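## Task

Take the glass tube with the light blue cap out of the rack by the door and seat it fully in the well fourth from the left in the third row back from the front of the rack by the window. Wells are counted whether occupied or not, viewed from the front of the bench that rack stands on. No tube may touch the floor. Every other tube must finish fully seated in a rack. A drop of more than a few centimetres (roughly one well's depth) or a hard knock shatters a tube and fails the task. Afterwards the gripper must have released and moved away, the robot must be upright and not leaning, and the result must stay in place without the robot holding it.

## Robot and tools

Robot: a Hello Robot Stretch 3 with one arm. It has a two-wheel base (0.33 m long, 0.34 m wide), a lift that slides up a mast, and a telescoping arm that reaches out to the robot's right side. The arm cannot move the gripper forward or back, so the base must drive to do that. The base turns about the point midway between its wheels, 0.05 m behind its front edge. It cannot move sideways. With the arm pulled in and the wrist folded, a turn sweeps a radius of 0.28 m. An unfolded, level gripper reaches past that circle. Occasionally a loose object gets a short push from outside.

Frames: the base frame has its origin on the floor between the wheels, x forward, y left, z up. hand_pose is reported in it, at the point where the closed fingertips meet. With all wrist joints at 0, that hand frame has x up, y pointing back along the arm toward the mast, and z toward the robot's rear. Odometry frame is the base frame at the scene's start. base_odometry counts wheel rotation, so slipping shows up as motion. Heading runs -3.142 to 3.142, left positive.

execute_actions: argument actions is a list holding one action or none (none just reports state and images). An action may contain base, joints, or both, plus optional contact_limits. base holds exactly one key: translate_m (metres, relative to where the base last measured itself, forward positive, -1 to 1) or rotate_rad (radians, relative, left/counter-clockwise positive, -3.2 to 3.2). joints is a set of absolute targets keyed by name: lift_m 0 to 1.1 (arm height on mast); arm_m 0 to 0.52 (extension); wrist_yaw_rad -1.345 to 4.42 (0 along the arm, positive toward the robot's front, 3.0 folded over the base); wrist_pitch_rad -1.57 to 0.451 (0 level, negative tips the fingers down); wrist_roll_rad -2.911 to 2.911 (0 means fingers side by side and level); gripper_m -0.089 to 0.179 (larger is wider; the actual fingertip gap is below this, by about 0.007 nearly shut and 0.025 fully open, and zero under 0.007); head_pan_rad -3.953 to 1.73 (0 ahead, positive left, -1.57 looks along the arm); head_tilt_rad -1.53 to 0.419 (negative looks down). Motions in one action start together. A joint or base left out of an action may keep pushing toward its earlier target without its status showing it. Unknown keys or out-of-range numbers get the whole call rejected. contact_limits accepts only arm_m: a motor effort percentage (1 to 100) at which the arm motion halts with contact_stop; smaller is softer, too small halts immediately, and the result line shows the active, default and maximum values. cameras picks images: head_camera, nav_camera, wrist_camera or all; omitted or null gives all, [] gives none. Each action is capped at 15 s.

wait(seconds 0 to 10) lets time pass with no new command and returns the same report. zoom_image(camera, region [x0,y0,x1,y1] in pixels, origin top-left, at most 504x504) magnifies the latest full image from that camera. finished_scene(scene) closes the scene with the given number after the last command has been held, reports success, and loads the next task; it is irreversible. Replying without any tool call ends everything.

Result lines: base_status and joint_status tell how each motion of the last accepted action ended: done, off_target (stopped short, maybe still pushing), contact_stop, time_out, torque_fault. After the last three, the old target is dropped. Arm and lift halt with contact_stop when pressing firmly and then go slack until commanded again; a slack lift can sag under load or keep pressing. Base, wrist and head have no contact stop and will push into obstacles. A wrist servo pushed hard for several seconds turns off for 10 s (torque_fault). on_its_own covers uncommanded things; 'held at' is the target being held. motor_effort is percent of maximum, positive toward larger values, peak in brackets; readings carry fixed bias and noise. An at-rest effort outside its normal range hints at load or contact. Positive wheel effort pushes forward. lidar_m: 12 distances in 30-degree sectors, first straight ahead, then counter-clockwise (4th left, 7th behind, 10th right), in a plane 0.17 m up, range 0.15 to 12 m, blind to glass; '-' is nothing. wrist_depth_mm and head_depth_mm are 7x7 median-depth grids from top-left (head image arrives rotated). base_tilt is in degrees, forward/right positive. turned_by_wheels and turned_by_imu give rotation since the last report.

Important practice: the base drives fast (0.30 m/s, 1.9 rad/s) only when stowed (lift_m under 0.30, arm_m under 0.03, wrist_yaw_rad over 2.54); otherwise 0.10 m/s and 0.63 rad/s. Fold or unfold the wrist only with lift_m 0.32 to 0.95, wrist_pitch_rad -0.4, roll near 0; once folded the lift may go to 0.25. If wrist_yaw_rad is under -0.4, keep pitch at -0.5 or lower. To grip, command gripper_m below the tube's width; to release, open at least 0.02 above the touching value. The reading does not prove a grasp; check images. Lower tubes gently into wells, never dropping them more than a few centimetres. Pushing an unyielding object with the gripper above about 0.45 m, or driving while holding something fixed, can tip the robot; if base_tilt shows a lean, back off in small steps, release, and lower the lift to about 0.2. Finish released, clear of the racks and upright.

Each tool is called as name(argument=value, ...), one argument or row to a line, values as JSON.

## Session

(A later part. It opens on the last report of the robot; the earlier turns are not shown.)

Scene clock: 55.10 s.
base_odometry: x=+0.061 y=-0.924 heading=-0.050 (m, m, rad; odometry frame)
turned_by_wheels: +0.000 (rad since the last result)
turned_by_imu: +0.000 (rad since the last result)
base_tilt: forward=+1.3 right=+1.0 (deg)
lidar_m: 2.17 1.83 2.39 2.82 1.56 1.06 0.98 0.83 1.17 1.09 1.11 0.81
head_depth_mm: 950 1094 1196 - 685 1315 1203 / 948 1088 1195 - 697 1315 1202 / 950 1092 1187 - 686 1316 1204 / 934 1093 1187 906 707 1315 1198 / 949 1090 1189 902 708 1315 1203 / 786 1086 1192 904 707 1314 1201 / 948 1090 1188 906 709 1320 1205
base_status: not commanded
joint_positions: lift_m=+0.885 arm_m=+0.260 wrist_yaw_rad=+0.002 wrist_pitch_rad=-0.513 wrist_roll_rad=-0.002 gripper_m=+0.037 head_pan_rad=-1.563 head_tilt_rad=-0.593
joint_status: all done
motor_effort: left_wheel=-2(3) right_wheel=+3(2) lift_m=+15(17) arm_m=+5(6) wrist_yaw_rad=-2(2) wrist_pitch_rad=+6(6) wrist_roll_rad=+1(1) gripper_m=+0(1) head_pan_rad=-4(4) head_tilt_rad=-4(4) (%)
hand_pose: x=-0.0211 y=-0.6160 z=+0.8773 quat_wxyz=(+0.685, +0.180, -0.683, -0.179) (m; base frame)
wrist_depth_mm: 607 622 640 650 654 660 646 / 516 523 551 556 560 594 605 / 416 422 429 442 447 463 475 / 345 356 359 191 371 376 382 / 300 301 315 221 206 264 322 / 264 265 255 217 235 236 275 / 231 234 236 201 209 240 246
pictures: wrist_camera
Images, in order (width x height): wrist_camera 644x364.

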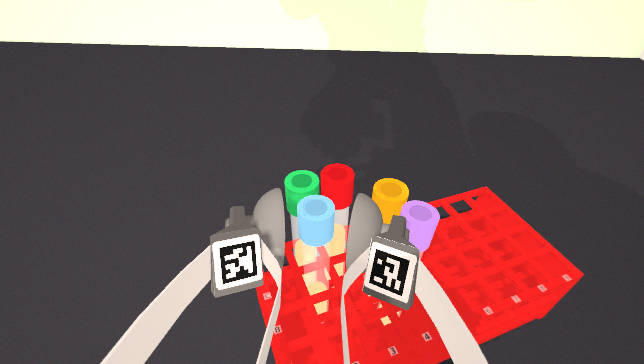

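execute_actions(
  actions=[
    {"joints":{"lift_m":0.87,"arm_m":0.266}},
  ],
  cameras=["wrist_camera"],
)

Scene clock: 56.23 s.
base_odometry: x=+0.061 y=-0.924 heading=-0.050 (m, m, rad; odometry frame)
turned_by_wheels: +0.000 (rad since the last result)
turned_by_imu: +0.000 (rad since the last result)
base_tilt: forward=+1.2 right=+1.0 (deg)
lidar_m: 2.18 1.83 2.39 2.82 1.56 1.05 0.99 0.84 1.16 1.09 1.10 0.81
head_depth_mm: 948 1096 1191 - 695 1317 1198 / 950 1091 1192 - 686 1318 1200 / 948 1093 1191 - 684 1320 1198 / 939 1092 1188 907 706 1315 1196 / 950 1089 1189 906 708 1317 1203 / 788 1091 1190 906 707 1320 1199 / 946 1086 1187 905 707 1321 1203
base_status: not commanded
joint_positions: lift_m=+0.870 arm_m=+0.266 wrist_yaw_rad=+0.002 wrist_pitch_rad=-0.513 wrist_roll_rad=-0.002 gripper_m=+0.037 head_pan_rad=-1.563 head_tilt_rad=-0.593
joint_status: all done
motor_effort: left_wheel=-1(3) right_wheel=+1(2) lift_m=+16(15) arm_m=+5(5) wrist_yaw_rad=-2(2) wrist_pitch_rad=+6(6) wrist_roll_rad=+1(1) gripper_m=+1(2) head_pan_rad=-5(4) head_tilt_rad=-4(4) (%)
hand_pose: x=-0.0211 y=-0.6220 z=+0.8623 quat_wxyz=(+0.685, +0.180, -0.683, -0.179) (m; base frame)
wrist_depth_mm: 604 606 625 630 621 646 661 / 481 497 504 531 542 554 578 / 387 393 401 414 427 437 442 / 322 330 339 173 252 357 359 / 281 282 293 203 156 236 307 / 244 248 238 205 213 205 250 / 218 220 219 192 189 219 233
pictures: wrist_camera
Images, in order (width x height): wrist_camera 644x364.

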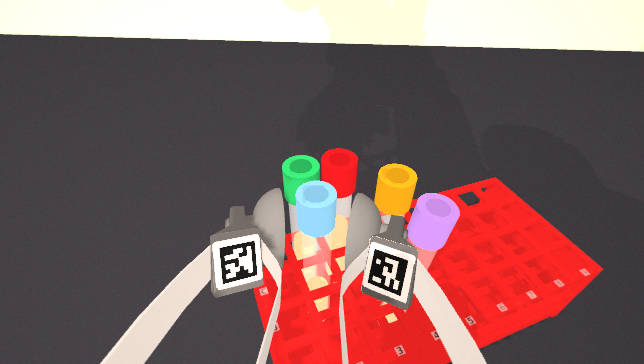

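execute_actions(
  actions=[
    {"joints":{"lift_m":0.858,"arm_m":0.27}},
  ],
  cameras=["wrist_camera","nav_camera"],
)

Scene clock: 57.27 s.
base_odometry: x=+0.061 y=-0.924 heading=-0.050 (m, m, rad; odometry frame)
turned_by_wheels: +0.000 (rad since the last result)
turned_by_imu: +0.000 (rad since the last result)
base_tilt: forward=+1.2 right=+1.0 (deg)
lidar_m: 2.18 1.83 2.39 2.83 1.56 1.05 0.99 0.83 1.17 1.09 1.11 0.81
head_depth_mm: 951 1093 1186 - - 1318 1197 / 951 1091 1186 - 685 1313 1197 / 949 1091 1186 - 685 1320 1201 / 933 1092 1189 904 708 1315 1197 / 948 1087 1193 904 707 1320 1201 / 788 1086 1192 905 709 1312 1199 / 947 1089 1186 906 709 1318 1197
base_status: not commanded
joint_positions: lift_m=+0.858 arm_m=+0.270 wrist_yaw_rad=+0.002 wrist_pitch_rad=-0.513 wrist_roll_rad=-0.002 gripper_m=+0.037 head_pan_rad=-1.563 head_tilt_rad=-0.593
joint_status: all done
motor_effort: left_wheel=-2(2) right_wheel=+1(2) lift_m=+16(16) arm_m=+5(4) wrist_yaw_rad=-2(2) wrist_pitch_rad=+6(6) wrist_roll_rad=+1(2) gripper_m=+1(0) head_pan_rad=-5(4) head_tilt_rad=-5(5) (%)
hand_pose: x=-0.0211 y=-0.6260 z=+0.8503 quat_wxyz=(+0.685, +0.180, -0.683, -0.179) (m; base frame)
wrist_depth_mm: 600 596 603 620 630 638 640 / 459 467 490 498 511 515 541 / 367 374 382 394 398 403 420 / 310 313 321 155 157 264 340 / 265 266 276 194 195 223 284 / 232 238 226 195 204 203 236 / 206 207 210 179 177 207 221
pictures: nav_camera (sideways: a quarter turn counterclockwise sets it upright), wrist_camera
Images, in order (width x height): nav_camera 672x504, wrist_camera 644x364.

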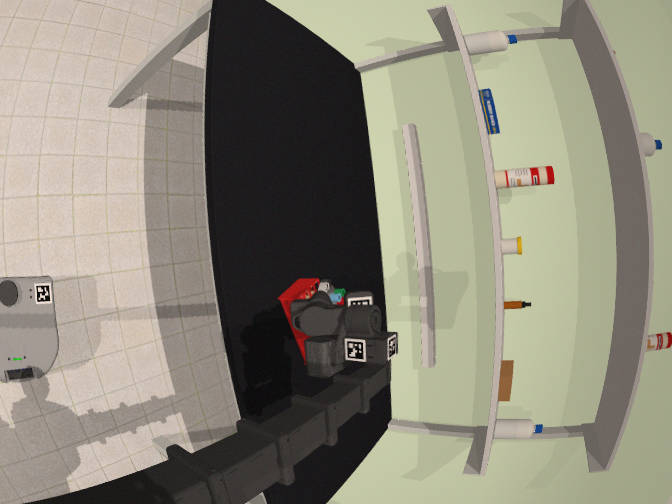

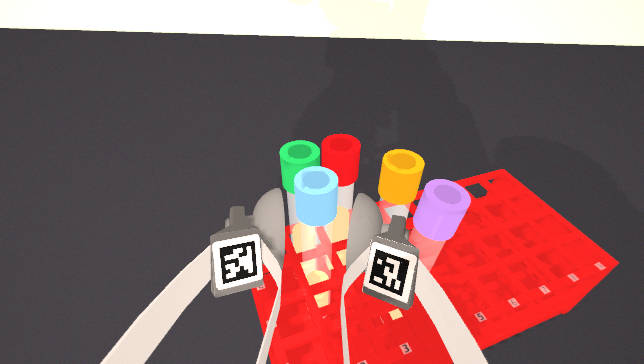

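execute_actions(
  actions=[
    {"joints":{"arm_m":0.276}},
  ],
  cameras=["wrist_camera"],
)

execute_actions(
  actions=[
    {"joints":{"gripper_m":0.012}},
  ],
  cameras=["wrist_camera"],
)

Scene clock: 58.63 s.
base_odometry: x=+0.061 y=-0.924 heading=-0.050 (m, m, rad; odometry frame)
turned_by_wheels: +0.000 (rad since the last result)
turned_by_imu: +0.000 (rad since the last result)
base_tilt: forward=+1.3 right=+1.0 (deg)
lidar_m: 2.17 1.84 2.38 2.83 1.56 1.05 0.99 0.84 1.17 1.09 1.10 0.81
head_depth_mm: 952 1093 1189 - 707 1317 1199 / 951 1088 1183 - 686 1313 1198 / 948 1092 1185 - 684 1318 1198 / 935 1093 1188 905 707 1316 1199 / 952 1090 1185 905 707 1319 1205 / 788 1091 1189 906 708 1318 1198 / 947 1085 1186 909 708 1322 1203
base_status: not commanded
joint_positions: lift_m=+0.858 arm_m=+0.276 wrist_yaw_rad=+0.002 wrist_pitch_rad=-0.513 wrist_roll_rad=-0.002 gripper_m=+0.037 head_pan_rad=-1.563 head_tilt_rad=-0.593
joint_status: all done
motor_effort: left_wheel=-1(2) right_wheel=+2(2) lift_m=+16(15) arm_m=+6(8) wrist_yaw_rad=-1(2) wrist_pitch_rad=+6(6) wrist_roll_rad=+1(1) gripper_m=+0(0) head_pan_rad=-5(4) head_tilt_rad=-5(4) (%)
hand_pose: x=-0.0212 y=-0.6319 z=+0.8502 quat_wxyz=(+0.685, +0.180, -0.683, -0.179) (m; base frame)
wrist_depth_mm: 593 596 603 615 615 631 639 / 462 469 476 503 508 524 533 / 367 379 385 392 397 404 410 / 305 311 317 154 158 330 340 / 263 268 279 188 142 220 289 / 232 235 223 186 198 200 216 / 207 209 208 182 171 203 219
pictures: wrist_camera
Images, in order (width x height): wrist_camera 644x364.

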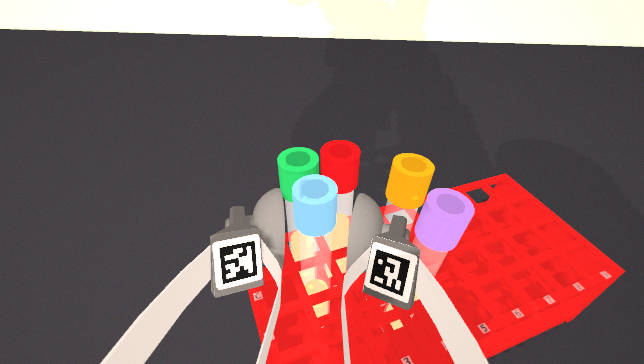

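Scene clock: 59.37 s.
base_odometry: x=+0.061 y=-0.924 heading=-0.050 (m, m, rad; odometry frame)
turned_by_wheels: +0.000 (rad since the last result)
turned_by_imu: +0.000 (rad since the last result)
base_tilt: forward=+1.3 right=+1.0 (deg)
lidar_m: 2.17 1.84 2.38 2.83 1.56 1.05 0.98 0.84 1.17 1.09 1.10 0.81
head_depth_mm: 951 1093 1186 - 705 1314 1195 / 950 1089 1189 - 685 1318 1200 / 951 1091 1185 - 686 1311 1196 / 936 1090 1186 906 708 1317 1199 / 952 1091 1193 903 709 1319 1200 / 786 1094 1189 907 708 1315 1201 / 947 1085 1189 905 707 1321 1207
base_status: not commanded
joint_positions: lift_m=+0.858 arm_m=+0.276 wrist_yaw_rad=+0.001 wrist_pitch_rad=-0.514 wrist_roll_rad=-0.002 gripper_m=+0.012 head_pan_rad=-1.563 head_tilt_rad=-0.593
joint_status: all done
motor_effort: left_wheel=-2(2) right_wheel=+1(1) lift_m=+16(15) arm_m=+6(6) wrist_yaw_rad=-2(1) wrist_pitch_rad=+7(7) wrist_roll_rad=+1(1) gripper_m=-4(93) head_pan_rad=-5(5) head_tilt_rad=-5(5) (%)
hand_pose: x=-0.0212 y=-0.6318 z=+0.8500 quat_wxyz=(+0.685, +0.181, -0.683, -0.179) (m; base frame)
wrist_depth_mm: 581 592 603 620 640 632 651 / 457 466 485 493 517 529 532 / 368 373 380 388 399 406 415 / 308 315 318 153 159 334 341 / 265 270 278 145 172 228 284 / 230 234 226 191 189 199 219 / 206 207 208 176 167 198 219
pictures: wrist_camera
Images, in order (width x height): wrist_camera 644x364.

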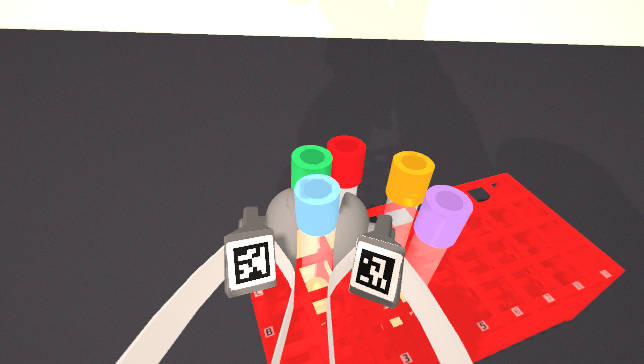

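execute_actions(
  actions=[
    {"joints":{"gripper_m":0.034}},
  ],
  cameras=[],
)

execute_actions(
  actions=[
    {"joints":{"arm_m":0.264}},
  ],
  cameras=["wrist_camera"],
)

execute_actions(
  actions=[
    {"joints":{"gripper_m":0.012}},
  ],
  cameras=["wrist_camera"],
)

Scene clock: 60.90 s.
base_odometry: x=+0.061 y=-0.924 heading=-0.050 (m, m, rad; odometry frame)
turned_by_wheels: +0.000 (rad since the last result)
turned_by_imu: +0.000 (rad since the last result)
base_tilt: forward=+1.2 right=+0.9 (deg)
lidar_m: 2.17 1.84 2.38 2.83 1.56 1.06 0.98 0.84 1.17 1.09 1.11 0.81
head_depth_mm: 952 1095 1186 - 704 1316 1192 / 950 1091 1187 - 685 1323 1202 / 949 1088 1192 - 686 1315 1197 / 934 1089 1184 907 707 1315 1197 / 949 1091 1189 906 706 1324 1203 / 787 1089 1187 905 708 1321 1199 / 949 1086 1187 907 709 1316 1202
base_status: not commanded
joint_positions: lift_m=+0.858 arm_m=+0.276 wrist_yaw_rad=+0.001 wrist_pitch_rad=-0.514 wrist_roll_rad=-0.002 gripper_m=+0.034 head_pan_rad=-1.563 head_tilt_rad=-0.593
joint_status: all done
motor_effort: left_wheel=-1(2) right_wheel=+2(1) lift_m=+16(16) arm_m=+5(5) wrist_yaw_rad=-1(1) wrist_pitch_rad=+7(7) wrist_roll_rad=+1(1) gripper_m=+0(84) head_pan_rad=-5(4) head_tilt_rad=-5(5) (%)
hand_pose: x=-0.0212 y=-0.6318 z=+0.8500 quat_wxyz=(+0.685, +0.181, -0.683, -0.179) (m; base frame)
wrist_depth_mm: 584 597 599 626 627 625 646 / 460 474 477 498 514 514 538 / 367 372 382 394 401 407 415 / 308 314 318 153 159 332 338 / 266 268 277 191 144 223 285 / 232 235 225 187 199 199 220 / 204 208 209 179 180 199 218
pictures: none
No camera images: the call's "cameras" was empty. Leave "cameras" out to get every camera's image.

Scene clock: 61.77 s.
base_odometry: x=+0.061 y=-0.924 heading=-0.050 (m, m, rad; odometry frame)
turned_by_wheels: +0.000 (rad since the last result)
turned_by_imu: +0.000 (rad since the last result)
base_tilt: forward=+1.3 right=+1.0 (deg)
lidar_m: 2.17 1.83 2.38 2.83 1.56 1.05 0.99 0.83 1.16 1.09 1.11 0.81
head_depth_mm: 953 1093 1187 - - 1318 1193 / 951 1088 1190 - 675 1315 1201 / 950 1086 1189 - 686 1312 1198 / 935 1087 1188 906 708 1317 1202 / 950 1091 1187 904 707 1315 1201 / 788 1090 1192 908 708 1317 1199 / 947 1091 1188 906 709 1320 1202
base_status: not commanded
joint_positions: lift_m=+0.858 arm_m=+0.264 wrist_yaw_rad=+0.001 wrist_pitch_rad=-0.514 wrist_roll_rad=-0.002 gripper_m=+0.034 head_pan_rad=-1.563 head_tilt_rad=-0.593
joint_status: all done
motor_effort: left_wheel=-2(2) right_wheel=+2(1) lift_m=+15(16) arm_m=-7(6) wrist_yaw_rad=-1(1) wrist_pitch_rad=+7(7) wrist_roll_rad=+1(1) gripper_m=+1(0) head_pan_rad=-4(5) head_tilt_rad=-4(4) (%)
hand_pose: x=-0.0212 y=-0.6206 z=+0.8500 quat_wxyz=(+0.685, +0.181, -0.683, -0.179) (m; base frame)
wrist_depth_mm: 610 598 613 629 636 639 643 / 463 470 485 497 500 522 538 / 368 374 380 388 400 408 415 / 312 311 318 157 166 272 343 / 265 267 278 199 205 226 280 / 230 235 225 195 188 207 241 / 205 209 209 179 182 212 219
pictures: wrist_camera
Images, in order (width x height): wrist_camera 644x364.

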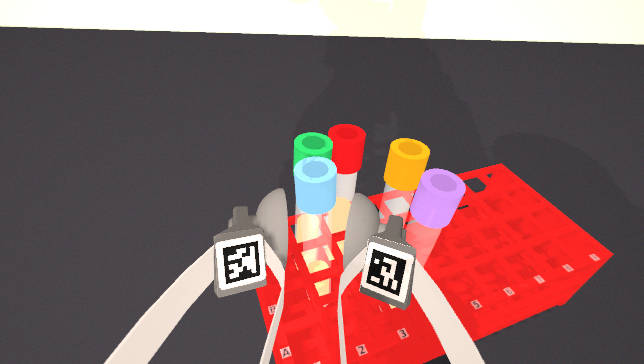

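Scene clock: 62.47 s.
base_odometry: x=+0.061 y=-0.924 heading=-0.050 (m, m, rad; odometry frame)
turned_by_wheels: +0.000 (rad since the last result)
turned_by_imu: +0.000 (rad since the last result)
base_tilt: forward=+1.2 right=+0.9 (deg)
lidar_m: 2.17 1.84 2.38 2.83 1.57 1.06 0.98 0.83 1.17 1.09 1.11 0.81
head_depth_mm: 949 1097 1182 - - 1314 1196 / 952 1090 1183 - 675 1322 1200 / 948 1096 1188 - 687 1321 1203 / 936 1091 1191 904 709 1323 1201 / 950 1092 1190 906 707 1323 1209 / 788 1090 1191 908 707 1313 1204 / 946 1085 1187 904 708 1318 1198
base_status: not commanded
joint_positions: lift_m=+0.858 arm_m=+0.264 wrist_yaw_rad=+0.001 wrist_pitch_rad=-0.514 wrist_roll_rad=-0.002 gripper_m=+0.012 head_pan_rad=-1.563 head_tilt_rad=-0.593
joint_status: all done
motor_effort: left_wheel=-2(2) right_wheel=+1(2) lift_m=+16(16) arm_m=-7(7) wrist_yaw_rad=-1(1) wrist_pitch_rad=+7(7) wrist_roll_rad=+1(1) gripper_m=-2(87) head_pan_rad=-5(5) head_tilt_rad=-5(4) (%)
hand_pose: x=-0.0212 y=-0.6206 z=+0.8500 quat_wxyz=(+0.685, +0.181, -0.683, -0.179) (m; base frame)
wrist_depth_mm: 595 617 607 622 625 640 642 / 462 469 480 499 514 521 528 / 368 376 385 392 399 404 418 / 308 312 317 165 165 272 340 / 263 269 274 202 208 222 279 / 232 234 227 198 191 207 241 / 206 207 209 181 181 211 220
pictures: wrist_camera
Images, in order (width x height): wrist_camera 644x364.

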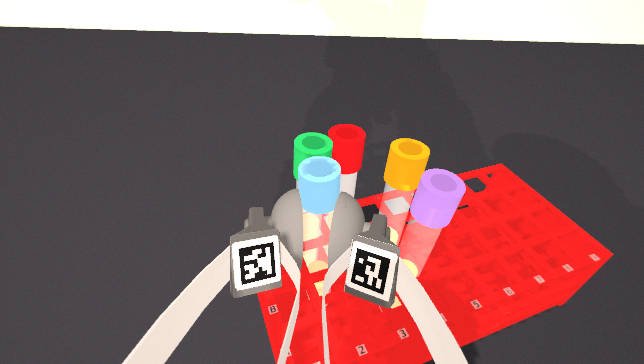

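execute_actions(
  actions=[
    {"joints":{"gripper_m":0.0}},
  ],
  cameras=["wrist_camera"],
)

execute_actions(
  actions=[
    {"joints":{"lift_m":0.885}},
  ],
  cameras=["wrist_camera"],
)

Scene clock: 63.60 s.
base_odometry: x=+0.061 y=-0.924 heading=-0.050 (m, m, rad; odometry frame)
turned_by_wheels: +0.000 (rad since the last result)
turned_by_imu: +0.000 (rad since the last result)
base_tilt: forward=+1.2 right=+1.0 (deg)
lidar_m: 2.17 1.84 2.38 2.83 1.56 1.06 0.98 0.84 1.17 1.09 1.10 0.81
head_depth_mm: 950 1095 1187 - - 1320 1197 / 948 1094 1186 - 675 1312 1202 / 949 1094 1190 - 686 1316 1195 / 934 1093 1187 908 707 1318 1202 / 948 1087 1190 905 708 1317 1198 / 788 1089 1193 905 708 1319 1204 / 945 1091 1187 906 708 1315 1200
base_status: not commanded
joint_positions: lift_m=+0.858 arm_m=+0.264 wrist_yaw_rad=+0.001 wrist_pitch_rad=-0.514 wrist_roll_rad=-0.002 gripper_m=+0.000 head_pan_rad=-1.563 head_tilt_rad=-0.593
joint_status: all done
motor_effort: left_wheel=-2(2) right_wheel=+2(2) lift_m=+16(16) arm_m=-7(6) wrist_yaw_rad=-1(1) wrist_pitch_rad=+7(7) wrist_roll_rad=+1(1) gripper_m=-6(65) head_pan_rad=-5(6) head_tilt_rad=-5(4) (%)
hand_pose: x=-0.0212 y=-0.6206 z=+0.8500 quat_wxyz=(+0.685, +0.181, -0.683, -0.179) (m; base frame)
wrist_depth_mm: 597 606 620 622 625 646 648 / 461 470 479 495 508 528 536 / 368 373 382 389 397 407 413 / 307 315 316 166 167 271 341 / 263 267 274 202 208 221 278 / 233 233 229 197 189 207 241 / 207 207 206 185 178 210 219
pictures: wrist_camera
Images, in order (width x height): wrist_camera 644x364.

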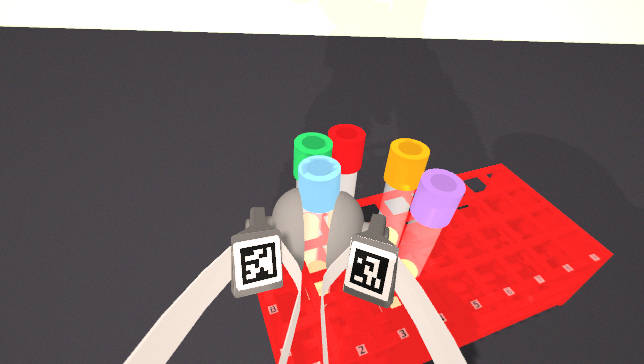

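Scene clock: 64.63 s.
base_odometry: x=+0.061 y=-0.924 heading=-0.050 (m, m, rad; odometry frame)
turned_by_wheels: +0.000 (rad since the last result)
turned_by_imu: +0.000 (rad since the last result)
base_tilt: forward=+1.2 right=+0.9 (deg)
lidar_m: 2.18 1.84 2.39 2.83 1.56 1.05 0.99 0.83 1.16 1.09 1.10 0.81
head_depth_mm: 950 1095 1191 - 685 1318 1195 / 951 1092 1193 - 697 1313 1198 / 947 1091 1194 - 687 1318 1197 / 934 1092 1189 904 707 1320 1198 / 947 1086 1193 905 710 1318 1200 / 786 1093 1192 906 708 1324 1202 / 948 1090 1189 909 707 1316 1204
base_status: not commanded
joint_positions: lift_m=+0.885 arm_m=+0.264 wrist_yaw_rad=+0.001 wrist_pitch_rad=-0.514 wrist_roll_rad=-0.002 gripper_m=+0.000 head_pan_rad=-1.563 head_tilt_rad=-0.593
joint_status: all done
motor_effort: left_wheel=-2(2) right_wheel=+2(2) lift_m=+25(27) arm_m=-7(7) wrist_yaw_rad=-1(1) wrist_pitch_rad=+7(7) wrist_roll_rad=+1(1) gripper_m=-6(7) head_pan_rad=-5(4) head_tilt_rad=-4(5) (%)
hand_pose: x=-0.0212 y=-0.6206 z=+0.8764 quat_wxyz=(+0.685, +0.181, -0.683, -0.180) (m; base frame)
wrist_depth_mm: 607 615 638 642 650 660 662 / 514 531 546 564 571 592 603 / 407 414 430 441 444 458 471 / 341 354 355 182 371 376 380 / 293 298 307 261 176 259 323 / 260 264 259 205 227 229 272 / 232 233 231 208 202 232 246
pictures: wrist_camera
Images, in order (width x height): wrist_camera 644x364.

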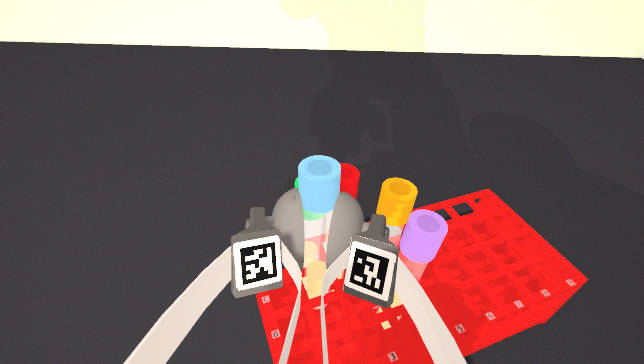

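execute_actions(
  actions=[
    {"joints":{"lift_m":1.05}},
  ],
)

Scene clock: 68.17 s.
base_odometry: x=+0.061 y=-0.924 heading=-0.050 (m, m, rad; odometry frame)
turned_by_wheels: +0.000 (rad since the last result)
turned_by_imu: +0.000 (rad since the last result)
base_tilt: forward=+1.2 right=+1.0 (deg)
lidar_m: 2.17 1.83 2.39 2.82 1.56 1.05 0.99 0.84 1.17 1.09 1.11 0.81
head_depth_mm: 953 - 1188 903 706 1317 1198 / 935 - 1187 869 708 1316 1197 / 936 1094 1076 868 707 1317 1199 / 934 1089 1189 905 707 1316 1199 / 951 1093 1187 907 707 1315 1200 / 790 1090 1191 905 708 1312 1203 / 949 1087 1184 907 710 1317 1197
base_status: not commanded
joint_positions: lift_m=+1.050 arm_m=+0.264 wrist_yaw_rad=+0.001 wrist_pitch_rad=-0.514 wrist_roll_rad=-0.002 gripper_m=+0.000 head_pan_rad=-1.563 head_tilt_rad=-0.593
joint_status: all done
motor_effort: left_wheel=-2(2) right_wheel=+3(3) lift_m=+25(27) arm_m=-7(7) wrist_yaw_rad=-1(1) wrist_pitch_rad=+7(7) wrist_roll_rad=+1(1) gripper_m=-7(7) head_pan_rad=-5(5) head_tilt_rad=-5(4) (%)
hand_pose: x=-0.0212 y=-0.6206 z=+1.0414 quat_wxyz=(+0.685, +0.181, -0.683, -0.180) (m; base frame)
wrist_depth_mm: 605 595 595 607 632 657 660 / 672 697 708 709 717 714 729 / 694 703 722 752 735 781 750 / 582 585 605 574 623 627 646 / 494 510 518 514 524 530 536 / 439 439 441 436 460 460 476 / 388 388 393 337 371 415 414
pictures: head_camera (sideways: a quarter turn clockwise sets it upright), nav_camera (sideways: a quarter turn counterclockwise sets it upright), wrist_camera
Images, in order (width x height): head_camera 896x504, nav_camera 672x504, wrist_camera 644x364.

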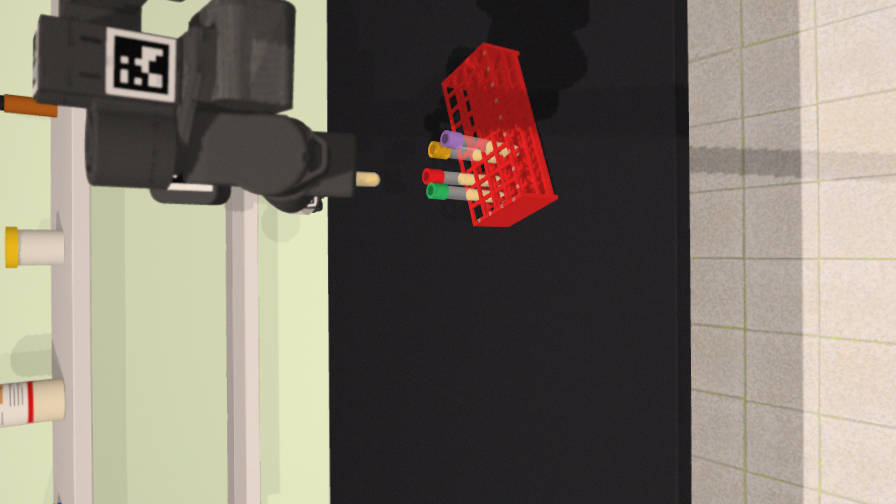

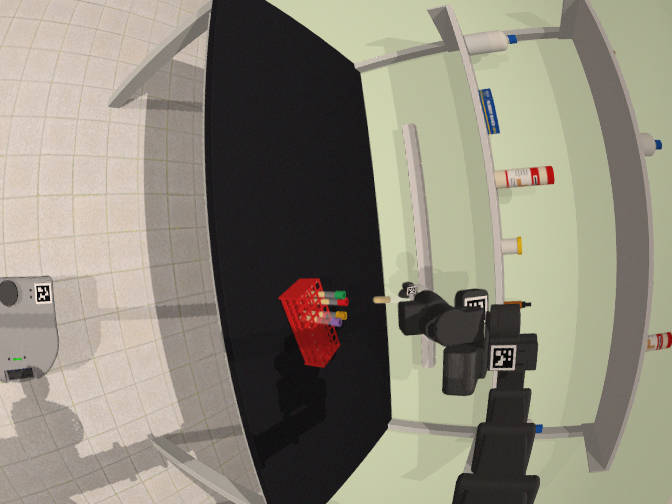

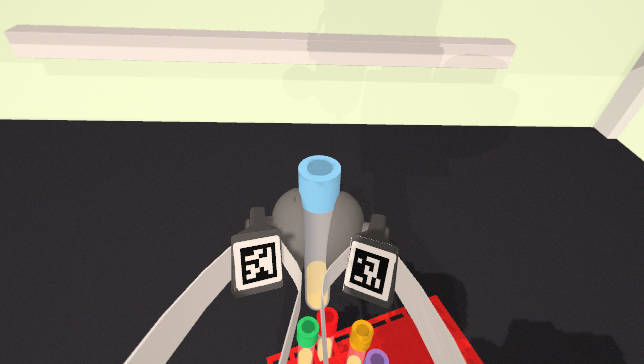

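execute_actions(
  actions=[
    {"joints":{"arm_m":0.0,"lift_m":1.09}},
  ],
  cameras=[],
)

execute_actions(
  actions=[
    {"base":{"rotate_rad":1.47},"joints":{"head_pan_rad":0.0,"head_tilt_rad":-0.35}},
  ],
)

Scene clock: 73.27 s.
base_odometry: x=+0.061 y=-0.924 heading=-0.050 (m, m, rad; odometry frame)
turned_by_wheels: +0.000 (rad since the last result)
turned_by_imu: +0.000 (rad since the last result)
base_tilt: forward=+1.3 right=+1.0 (deg)
lidar_m: 2.17 1.83 2.39 2.82 1.56 1.06 0.98 0.84 1.17 1.09 1.11 0.81
head_depth_mm: - - - - - - 1201 / - - - - - - 1202 / 952 - - - - 1351 1202 / 934 1091 1189 942 708 1318 1198 / 950 1088 1190 907 707 1319 1198 / 790 1087 1190 907 709 1319 1199 / 945 1091 1185 907 709 1316 1202
base_status: not commanded
joint_positions: lift_m=+1.090 arm_m=+0.002 wrist_yaw_rad=+0.001 wrist_pitch_rad=-0.514 wrist_roll_rad=-0.001 gripper_m=+0.000 head_pan_rad=-1.563 head_tilt_rad=-0.593
joint_status: all done
joint sent to its limit — the command would take arm_m past its lower limit, so that joint was sent only as far as its limit.
motor_effort: left_wheel=-2(2) right_wheel=+1(3) lift_m=+25(27) arm_m=-7(5) wrist_yaw_rad=-1(2) wrist_pitch_rad=+7(7) wrist_roll_rad=+1(1) gripper_m=-7(7) head_pan_rad=-4(5) head_tilt_rad=-5(5) (%)
hand_pose: x=-0.0213 y=-0.3585 z=+1.0813 quat_wxyz=(+0.685, +0.181, -0.683, -0.180) (m; base frame)
wrist_depth_mm: 882 822 848 830 847 909 878 / 911 934 958 934 948 976 - / 769 779 802 798 821 874 - / 632 649 660 485 700 686 699 / 548 548 581 530 559 593 599 / 477 486 489 475 513 506 518 / 427 429 437 438 443 447 459
pictures: none
No camera images: the call's "cameras" was empty. Leave "cameras" out to get every camera's image.

Scene clock: 76.53 s.
base_odometry: x=+0.061 y=-0.924 heading=+1.420 (m, m, rad; odometry frame)
turned_by_wheels: +1.470 (rad since the last result)
turned_by_imu: +1.494 (rad since the last result)
base_tilt: forward=+1.3 right=+0.9 (deg)
lidar_m: 3.00 1.78 1.10 0.99 0.84 0.86 1.09 1.09 0.81 2.17 1.83 2.11
head_depth_mm: 3234 3467 3852 3523 2341 1742 1386 / 3180 3483 3623 3247 2346 1745 1388 / 3133 3389 3457 3223 2317 1734 1385 / 3053 3364 3628 3412 2320 1721 1382 / 3061 3315 3599 3428 2288 1716 1376 / 3033 3253 3459 3393 2290 1711 1375 / 2989 3244 3484 3401 2269 1713 1368
base_status: done
joint_positions: lift_m=+1.090 arm_m=+0.002 wrist_yaw_rad=+0.001 wrist_pitch_rad=-0.514 wrist_roll_rad=-0.001 gripper_m=+0.000 head_pan_rad=-0.007 head_tilt_rad=-0.359
joint_status: all done
motor_effort: left_wheel=-3(9) right_wheel=+2(6) lift_m=+25(25) arm_m=-7(7) wrist_yaw_rad=-1(0) wrist_pitch_rad=+7(7) wrist_roll_rad=+1(1) gripper_m=-6(5) head_pan_rad=+5(62) head_tilt_rad=+4(27) (%)
hand_pose: x=-0.0213 y=-0.3585 z=+1.0813 quat_wxyz=(+0.685, +0.181, -0.683, -0.180) (m; base frame)
wrist_depth_mm: - - - - - - - / - - - - - - - / - - - - - - - / - - - - - 705 717 / - - - - - 591 596 / - - - - - 546 523 / - - - - - - 458
pictures: head_camera (sideways: a quarter turn clockwise sets it upright), nav_camera (sideways: a quarter turn counterclockwise sets it upright), wrist_camera
Images, in order (width x height): head_camera 896x504, nav_camera 672x504, wrist_camera 644x364.

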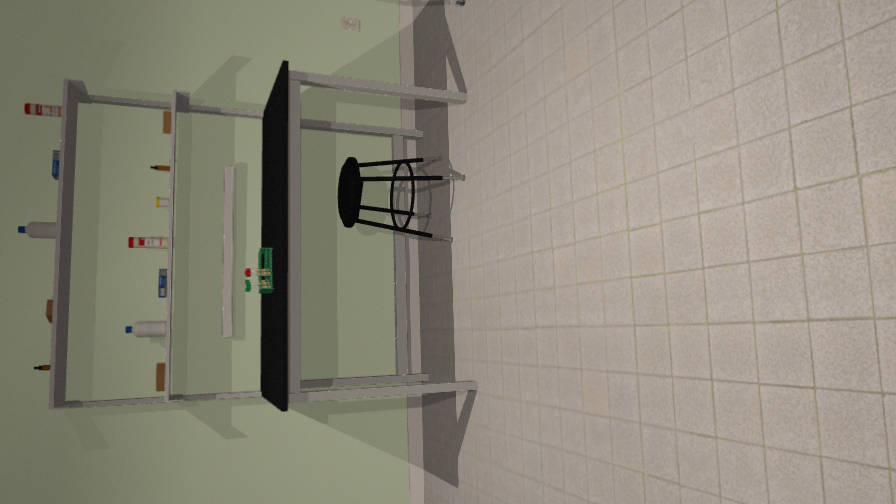

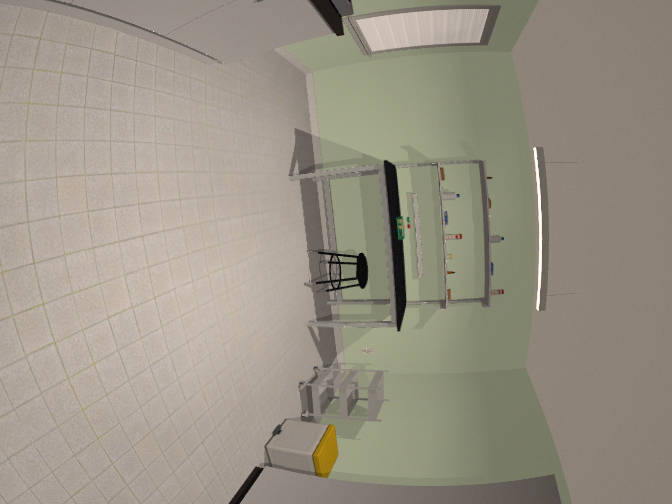

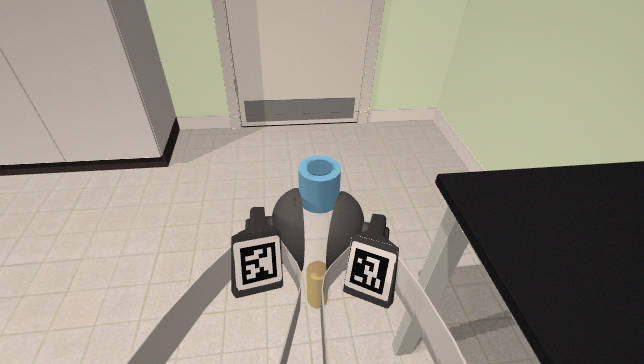

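execute_actions(
  actions=[
    {"base":{"translate_m":1.0}},
  ],
  cameras=[],
)

execute_actions(
  actions=[
    {"base":{"translate_m":1.0}},
  ],
  cameras=["head_camera","wrist_camera"],
)

Scene clock: 89.07 s.
base_odometry: x=+0.211 y=+0.064 heading=+1.420 (m, m, rad; odometry frame)
turned_by_wheels: +0.000 (rad since the last result)
turned_by_imu: +0.004 (rad since the last result)
base_tilt: forward=+1.2 right=+1.0 (deg)
lidar_m: 2.00 1.88 1.32 1.18 1.19 1.42 2.08 1.50 2.21 1.56 1.57 1.99
head_depth_mm: 2315 2520 2606 2873 2225 1739 1383 / 2270 2496 2354 2883 2324 1733 1386 / 2276 2437 2314 2766 2280 1732 1384 / 2247 2405 2257 2767 2299 1726 1376 / 2215 2371 2103 2804 2292 1719 1379 / 2175 2340 2224 2733 2282 1722 1370 / 2152 2334 2209 2654 2167 1713 1366
base_status: done
joint_positions: lift_m=+1.090 arm_m=+0.002 wrist_yaw_rad=+0.001 wrist_pitch_rad=-0.514 wrist_roll_rad=-0.001 gripper_m=+0.000 head_pan_rad=-0.007 head_tilt_rad=-0.359
joint_status: not commanded
motor_effort: left_wheel=-2(6) right_wheel=+3(6) lift_m=+25(25) arm_m=-7(7) wrist_yaw_rad=-1(0) wrist_pitch_rad=+7(7) wrist_roll_rad=+1(1) gripper_m=-6(6) head_pan_rad=+6(5) head_tilt_rad=+4(4) (%)
hand_pose: x=-0.0213 y=-0.3585 z=+1.0813 quat_wxyz=(+0.685, +0.181, -0.683, -0.180) (m; base frame)
wrist_depth_mm: - - - - - - - / - - - - - - - / - - - - - - - / - - - - - - - / - - - - - - - / - - - - - - - / - - - - - - -
pictures: none
No camera images: the call's "cameras" was empty. Leave "cameras" out to get every camera's image.

Scene clock: 100.47 s.
base_odometry: x=+0.362 y=+1.053 heading=+1.419 (m, m, rad; odometry frame)
turned_by_wheels: +0.000 (rad since the last result)
turned_by_imu: +0.004 (rad since the last result)
base_tilt: forward=+1.3 right=+0.9 (deg)
lidar_m: 1.00 1.50 1.05 1.97 1.53 1.66 2.66 2.43 1.52 1.37 1.28 1.14
head_depth_mm: 1409 1527 1607 1033 1958 1744 1388 / 1398 1509 1594 1025 1351 1618 1352 / 1373 1487 1565 1022 1255 1730 1387 / 1375 1466 1554 1014 1479 1673 1377 / 1328 1452 1541 1012 1820 1720 1381 / 1334 1437 1496 1002 1812 1719 1379 / 1323 1409 1506 999 1777 1714 1368
base_status: done
joint_positions: lift_m=+1.090 arm_m=+0.002 wrist_yaw_rad=+0.001 wrist_pitch_rad=-0.514 wrist_roll_rad=-0.001 gripper_m=+0.000 head_pan_rad=-0.007 head_tilt_rad=-0.359
joint_status: not commanded
motor_effort: left_wheel=-2(4) right_wheel=+3(9) lift_m=+25(25) arm_m=-7(7) wrist_yaw_rad=-1(1) wrist_pitch_rad=+7(7) wrist_roll_rad=+1(1) gripper_m=-7(6) head_pan_rad=+5(5) head_tilt_rad=+4(5) (%)
hand_pose: x=-0.0213 y=-0.3585 z=+1.0813 quat_wxyz=(+0.685, +0.181, -0.683, -0.180) (m; base frame)
wrist_depth_mm: - - - - - - - / - - - - - - - / - - - - - - - / - - - - - - - / - - - - - - - / - - - - - - - / - - - - - - -
pictures: head_camera (sideways: a quarter turn clockwise sets it upright), wrist_camera
Images, in order (width x height): head_camera 896x504, wrist_camera 644x364.

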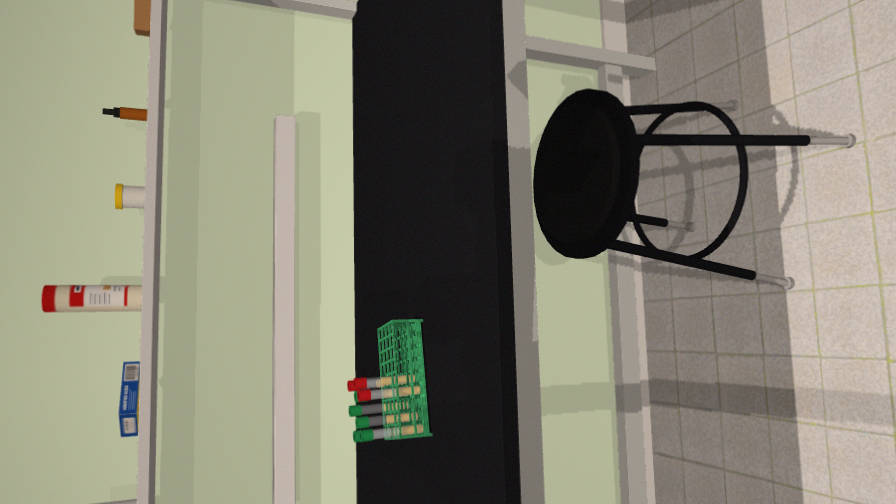

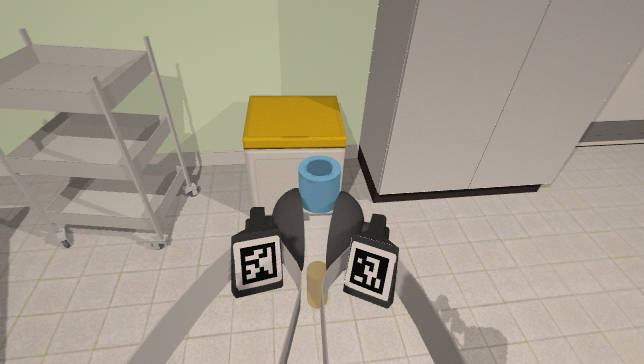

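execute_actions(
  actions=[
    {"base":{"translate_m":0.6}},
  ],
  cameras=["nav_camera"],
)

execute_actions(
  actions=[
    {"base":{"rotate_rad":1.66},"joints":{"head_pan_rad":-1.3,"head_tilt_rad":-0.55}},
  ],
)

Scene clock: 110.20 s.
base_odometry: x=+0.453 y=+1.646 heading=+1.419 (m, m, rad; odometry frame)
turned_by_wheels: +0.000 (rad since the last result)
turned_by_imu: +0.002 (rad since the last result)
base_tilt: forward=+1.3 right=+0.9 (deg)
lidar_m: 0.50 0.90 1.09 0.78 1.73 1.80 3.25 2.25 1.40 1.11 0.69 0.42
head_depth_mm: 855 944 1020 1033 689 518 414 / 858 932 987 1026 688 517 414 / 834 921 975 1023 685 515 413 / 839 910 960 1016 683 514 411 / 822 898 944 1017 680 513 411 / 660 890 937 1004 677 510 410 / 798 877 926 988 605 509 408
base_status: done
joint_positions: lift_m=+1.090 arm_m=+0.002 wrist_yaw_rad=+0.001 wrist_pitch_rad=-0.514 wrist_roll_rad=-0.001 gripper_m=+0.000 head_pan_rad=-0.007 head_tilt_rad=-0.359
joint_status: not commanded
motor_effort: left_wheel=-3(5) right_wheel=+3(6) lift_m=+25(25) arm_m=-6(7) wrist_yaw_rad=-1(0) wrist_pitch_rad=+7(7) wrist_roll_rad=+1(1) gripper_m=-6(7) head_pan_rad=+4(5) head_tilt_rad=+5(5) (%)
hand_pose: x=-0.0213 y=-0.3585 z=+1.0813 quat_wxyz=(+0.685, +0.181, -0.683, -0.180) (m; base frame)
wrist_depth_mm: - - - - - - - / - - - - - - - / - - - - - - - / 444 - - - - - - / 525 - - - - - - / - - - - - - - / - - - - - - -
pictures: nav_camera (sideways: a quarter turn counterclockwise sets it upright)
Images, in order (width x height): nav_camera 672x504.

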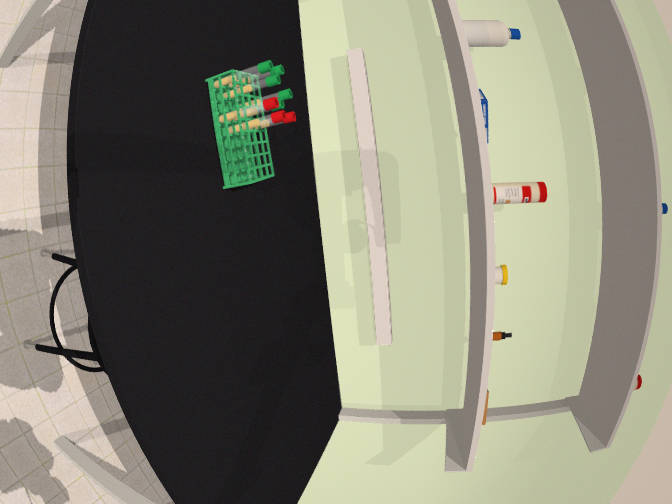

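Scene clock: 113.77 s.
base_odometry: x=+0.453 y=+1.646 heading=+3.079 (m, m, rad; odometry frame)
turned_by_wheels: +1.660 (rad since the last result)
turned_by_imu: +1.687 (rad since the last result)
base_tilt: forward=+1.3 right=+0.9 (deg)
lidar_m: 0.78 1.72 1.93 3.02 1.98 1.37 1.11 0.69 0.42 0.49 0.91 0.79
head_depth_mm: 800 853 946 730 - 424 360 / 820 875 957 699 533 430 360 / 840 903 988 698 532 430 369 / 865 924 1012 628 533 430 378 / 888 957 1010 596 532 430 387 / 912 994 1010 607 532 430 1149 / 936 1047 1011 698 532 430 1172
base_status: done
joint_positions: lift_m=+1.090 arm_m=+0.002 wrist_yaw_rad=+0.001 wrist_pitch_rad=-0.514 wrist_roll_rad=-0.001 gripper_m=+0.000 head_pan_rad=-1.293 head_tilt_rad=-0.543
joint_status: all done
motor_effort: left_wheel=-3(10) right_wheel=+3(7) lift_m=+25(25) arm_m=-7(7) wrist_yaw_rad=-1(1) wrist_pitch_rad=+7(7) wrist_roll_rad=+1(1) gripper_m=-8(7) head_pan_rad=-5(64) head_tilt_rad=-5(23) (%)
hand_pose: x=-0.0213 y=-0.3585 z=+1.0813 quat_wxyz=(+0.685, +0.181, -0.683, -0.180) (m; base frame)
wrist_depth_mm: 710 706 715 715 726 748 744 / 655 649 658 689 701 713 729 / 375 519 532 548 546 561 573 / 338 372 430 418 453 459 467 / 345 357 380 369 383 388 393 / 321 323 321 315 333 337 344 / 281 285 290 291 296 297 301
pictures: head_camera (sideways: a quarter turn clockwise sets it upright), nav_camera (sideways: a quarter turn counterclockwise sets it upright), wrist_camera
Images, in order (width x height): head_camera 896x504, nav_camera 672x504, wrist_camera 644x364.

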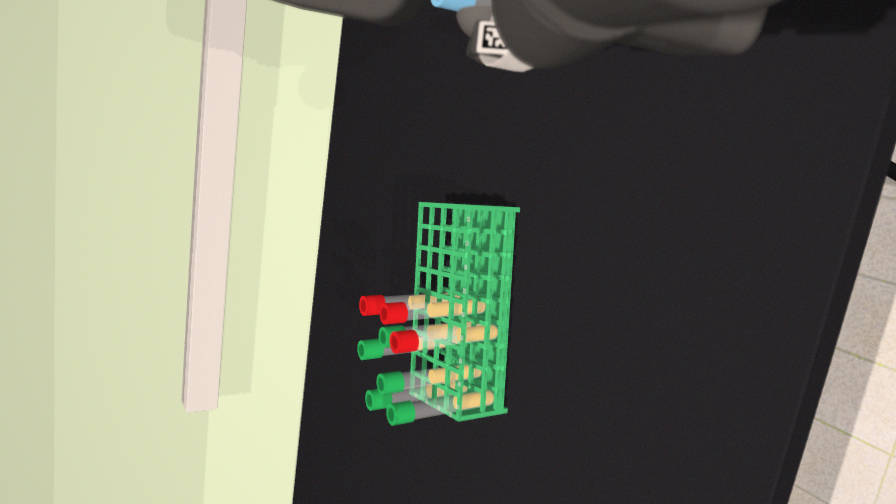

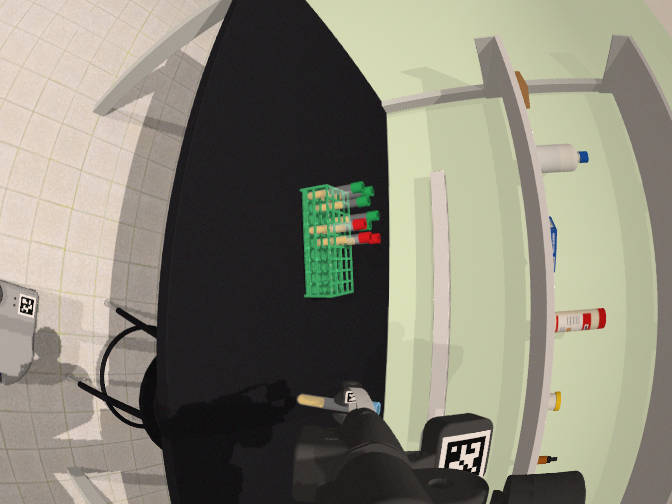

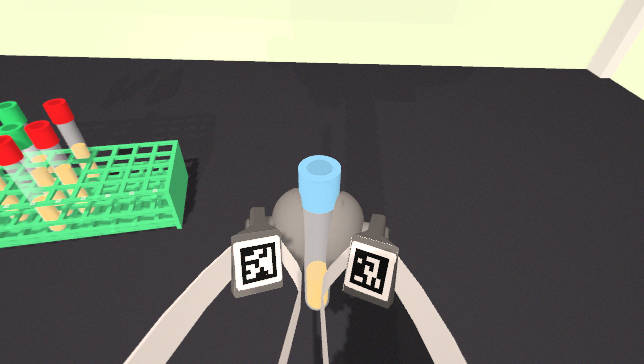

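zoom_image(
  camera="head_camera",
  region=[330, 180, 560, 440],
)

zoom_image(
  camera="wrist_camera",
  region=[0, 80, 220, 260],
)

Region (330, 180, 560, 440) of head_camera's 896x504 image, scaled by 1.938, with more detail than that image has; it fills the left 446 columns of this view, and the rest is white.

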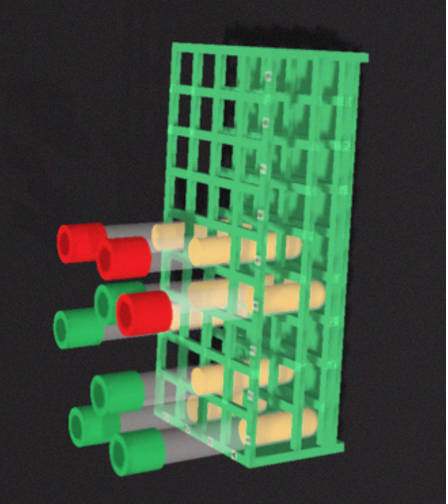

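Region (0, 80, 220, 260) of wrist_camera's 644x364 image, scaled by 2.291; it fills the top 412 rows of this view, and the rest is white.

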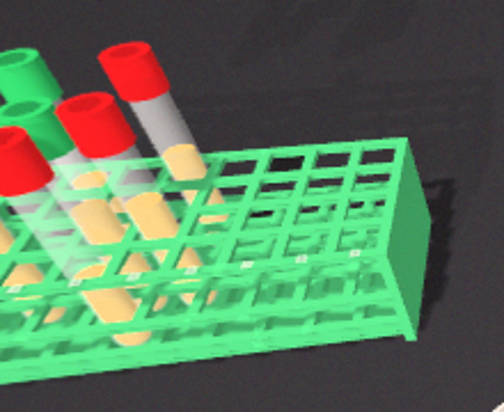

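execute_actions(
  actions=[
    {"base":{"translate_m":0.18},"joints":{"lift_m":1.1,"arm_m":0.15,"head_pan_rad":-1.57}},
  ],
)

Scene clock: 123.20 s.
base_odometry: x=+0.273 y=+1.657 heading=+3.079 (m, m, rad; odometry frame)
turned_by_wheels: +0.000 (rad since the last result)
turned_by_imu: +0.001 (rad since the last result)
base_tilt: forward=+1.3 right=+0.9 (deg)
lidar_m: 1.90 1.58 1.70 3.67 2.27 1.54 1.30 0.54 0.51 0.51 0.90 0.61
head_depth_mm: - - 899 699 532 429 360 / - - - 682 532 430 360 / 817 - - 614 531 431 361 / 819 880 967 591 533 430 360 / 819 880 969 553 532 430 360 / 818 881 966 667 532 430 360 / 817 878 966 696 531 430 360
base_status: done
joint_positions: lift_m=+1.100 arm_m=+0.150 wrist_yaw_rad=+0.001 wrist_pitch_rad=-0.515 wrist_roll_rad=-0.001 gripper_m=+0.000 head_pan_rad=-1.563 head_tilt_rad=-0.543
joint_status: all done
motor_effort: left_wheel=-3(4) right_wheel=+3(5) lift_m=+25(26) arm_m=+5(8) wrist_yaw_rad=-1(1) wrist_pitch_rad=+7(7) wrist_roll_rad=+1(1) gripper_m=-7(6) head_pan_rad=-5(33) head_tilt_rad=-4(4) (%)
hand_pose: x=-0.0214 y=-0.5057 z=+1.0913 quat_wxyz=(+0.684, +0.181, -0.683, -0.180) (m; base frame)
wrist_depth_mm: 561 566 564 568 578 511 510 / 622 625 642 638 654 650 663 / 521 534 540 550 567 571 594 / 435 445 456 434 467 468 482 / 378 379 387 380 395 407 406 / 329 292 313 290 348 350 352 / 233 200 255 276 302 310 310
pictures: head_camera (sideways: a quarter turn clockwise sets it upright), nav_camera (sideways: a quarter turn counterclockwise sets it upright), wrist_camera
Images, in order (width x height): head_camera 896x504, nav_camera 672x504, wrist_camera 644x364.

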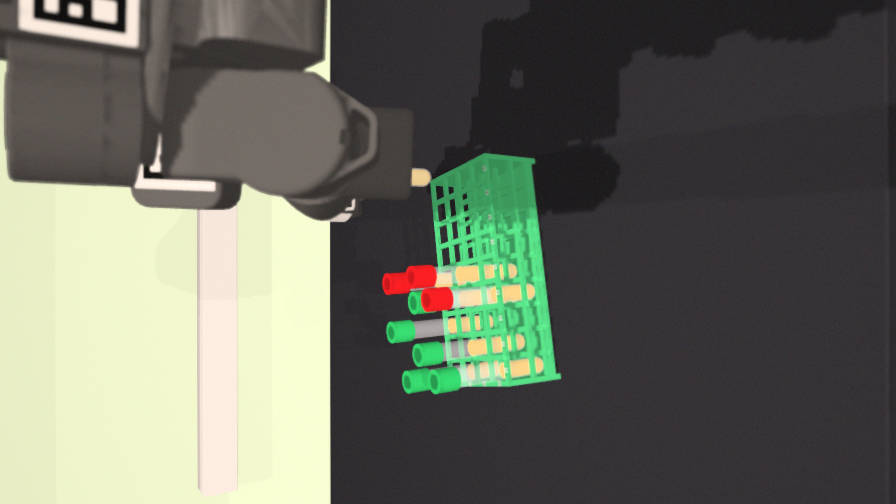

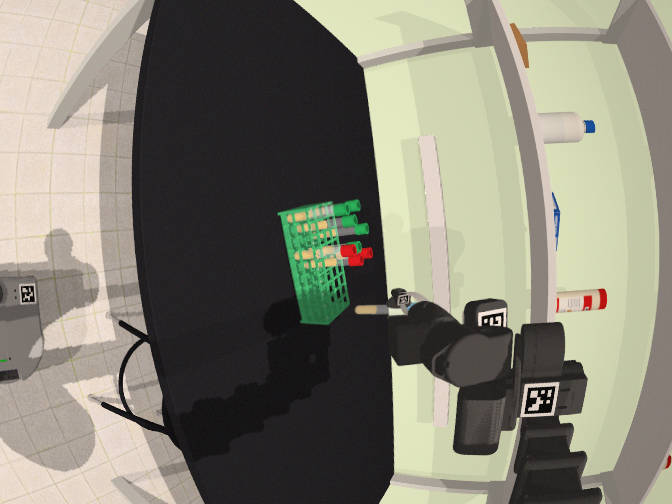

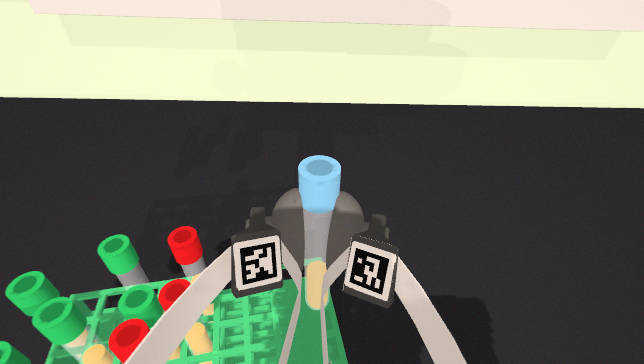

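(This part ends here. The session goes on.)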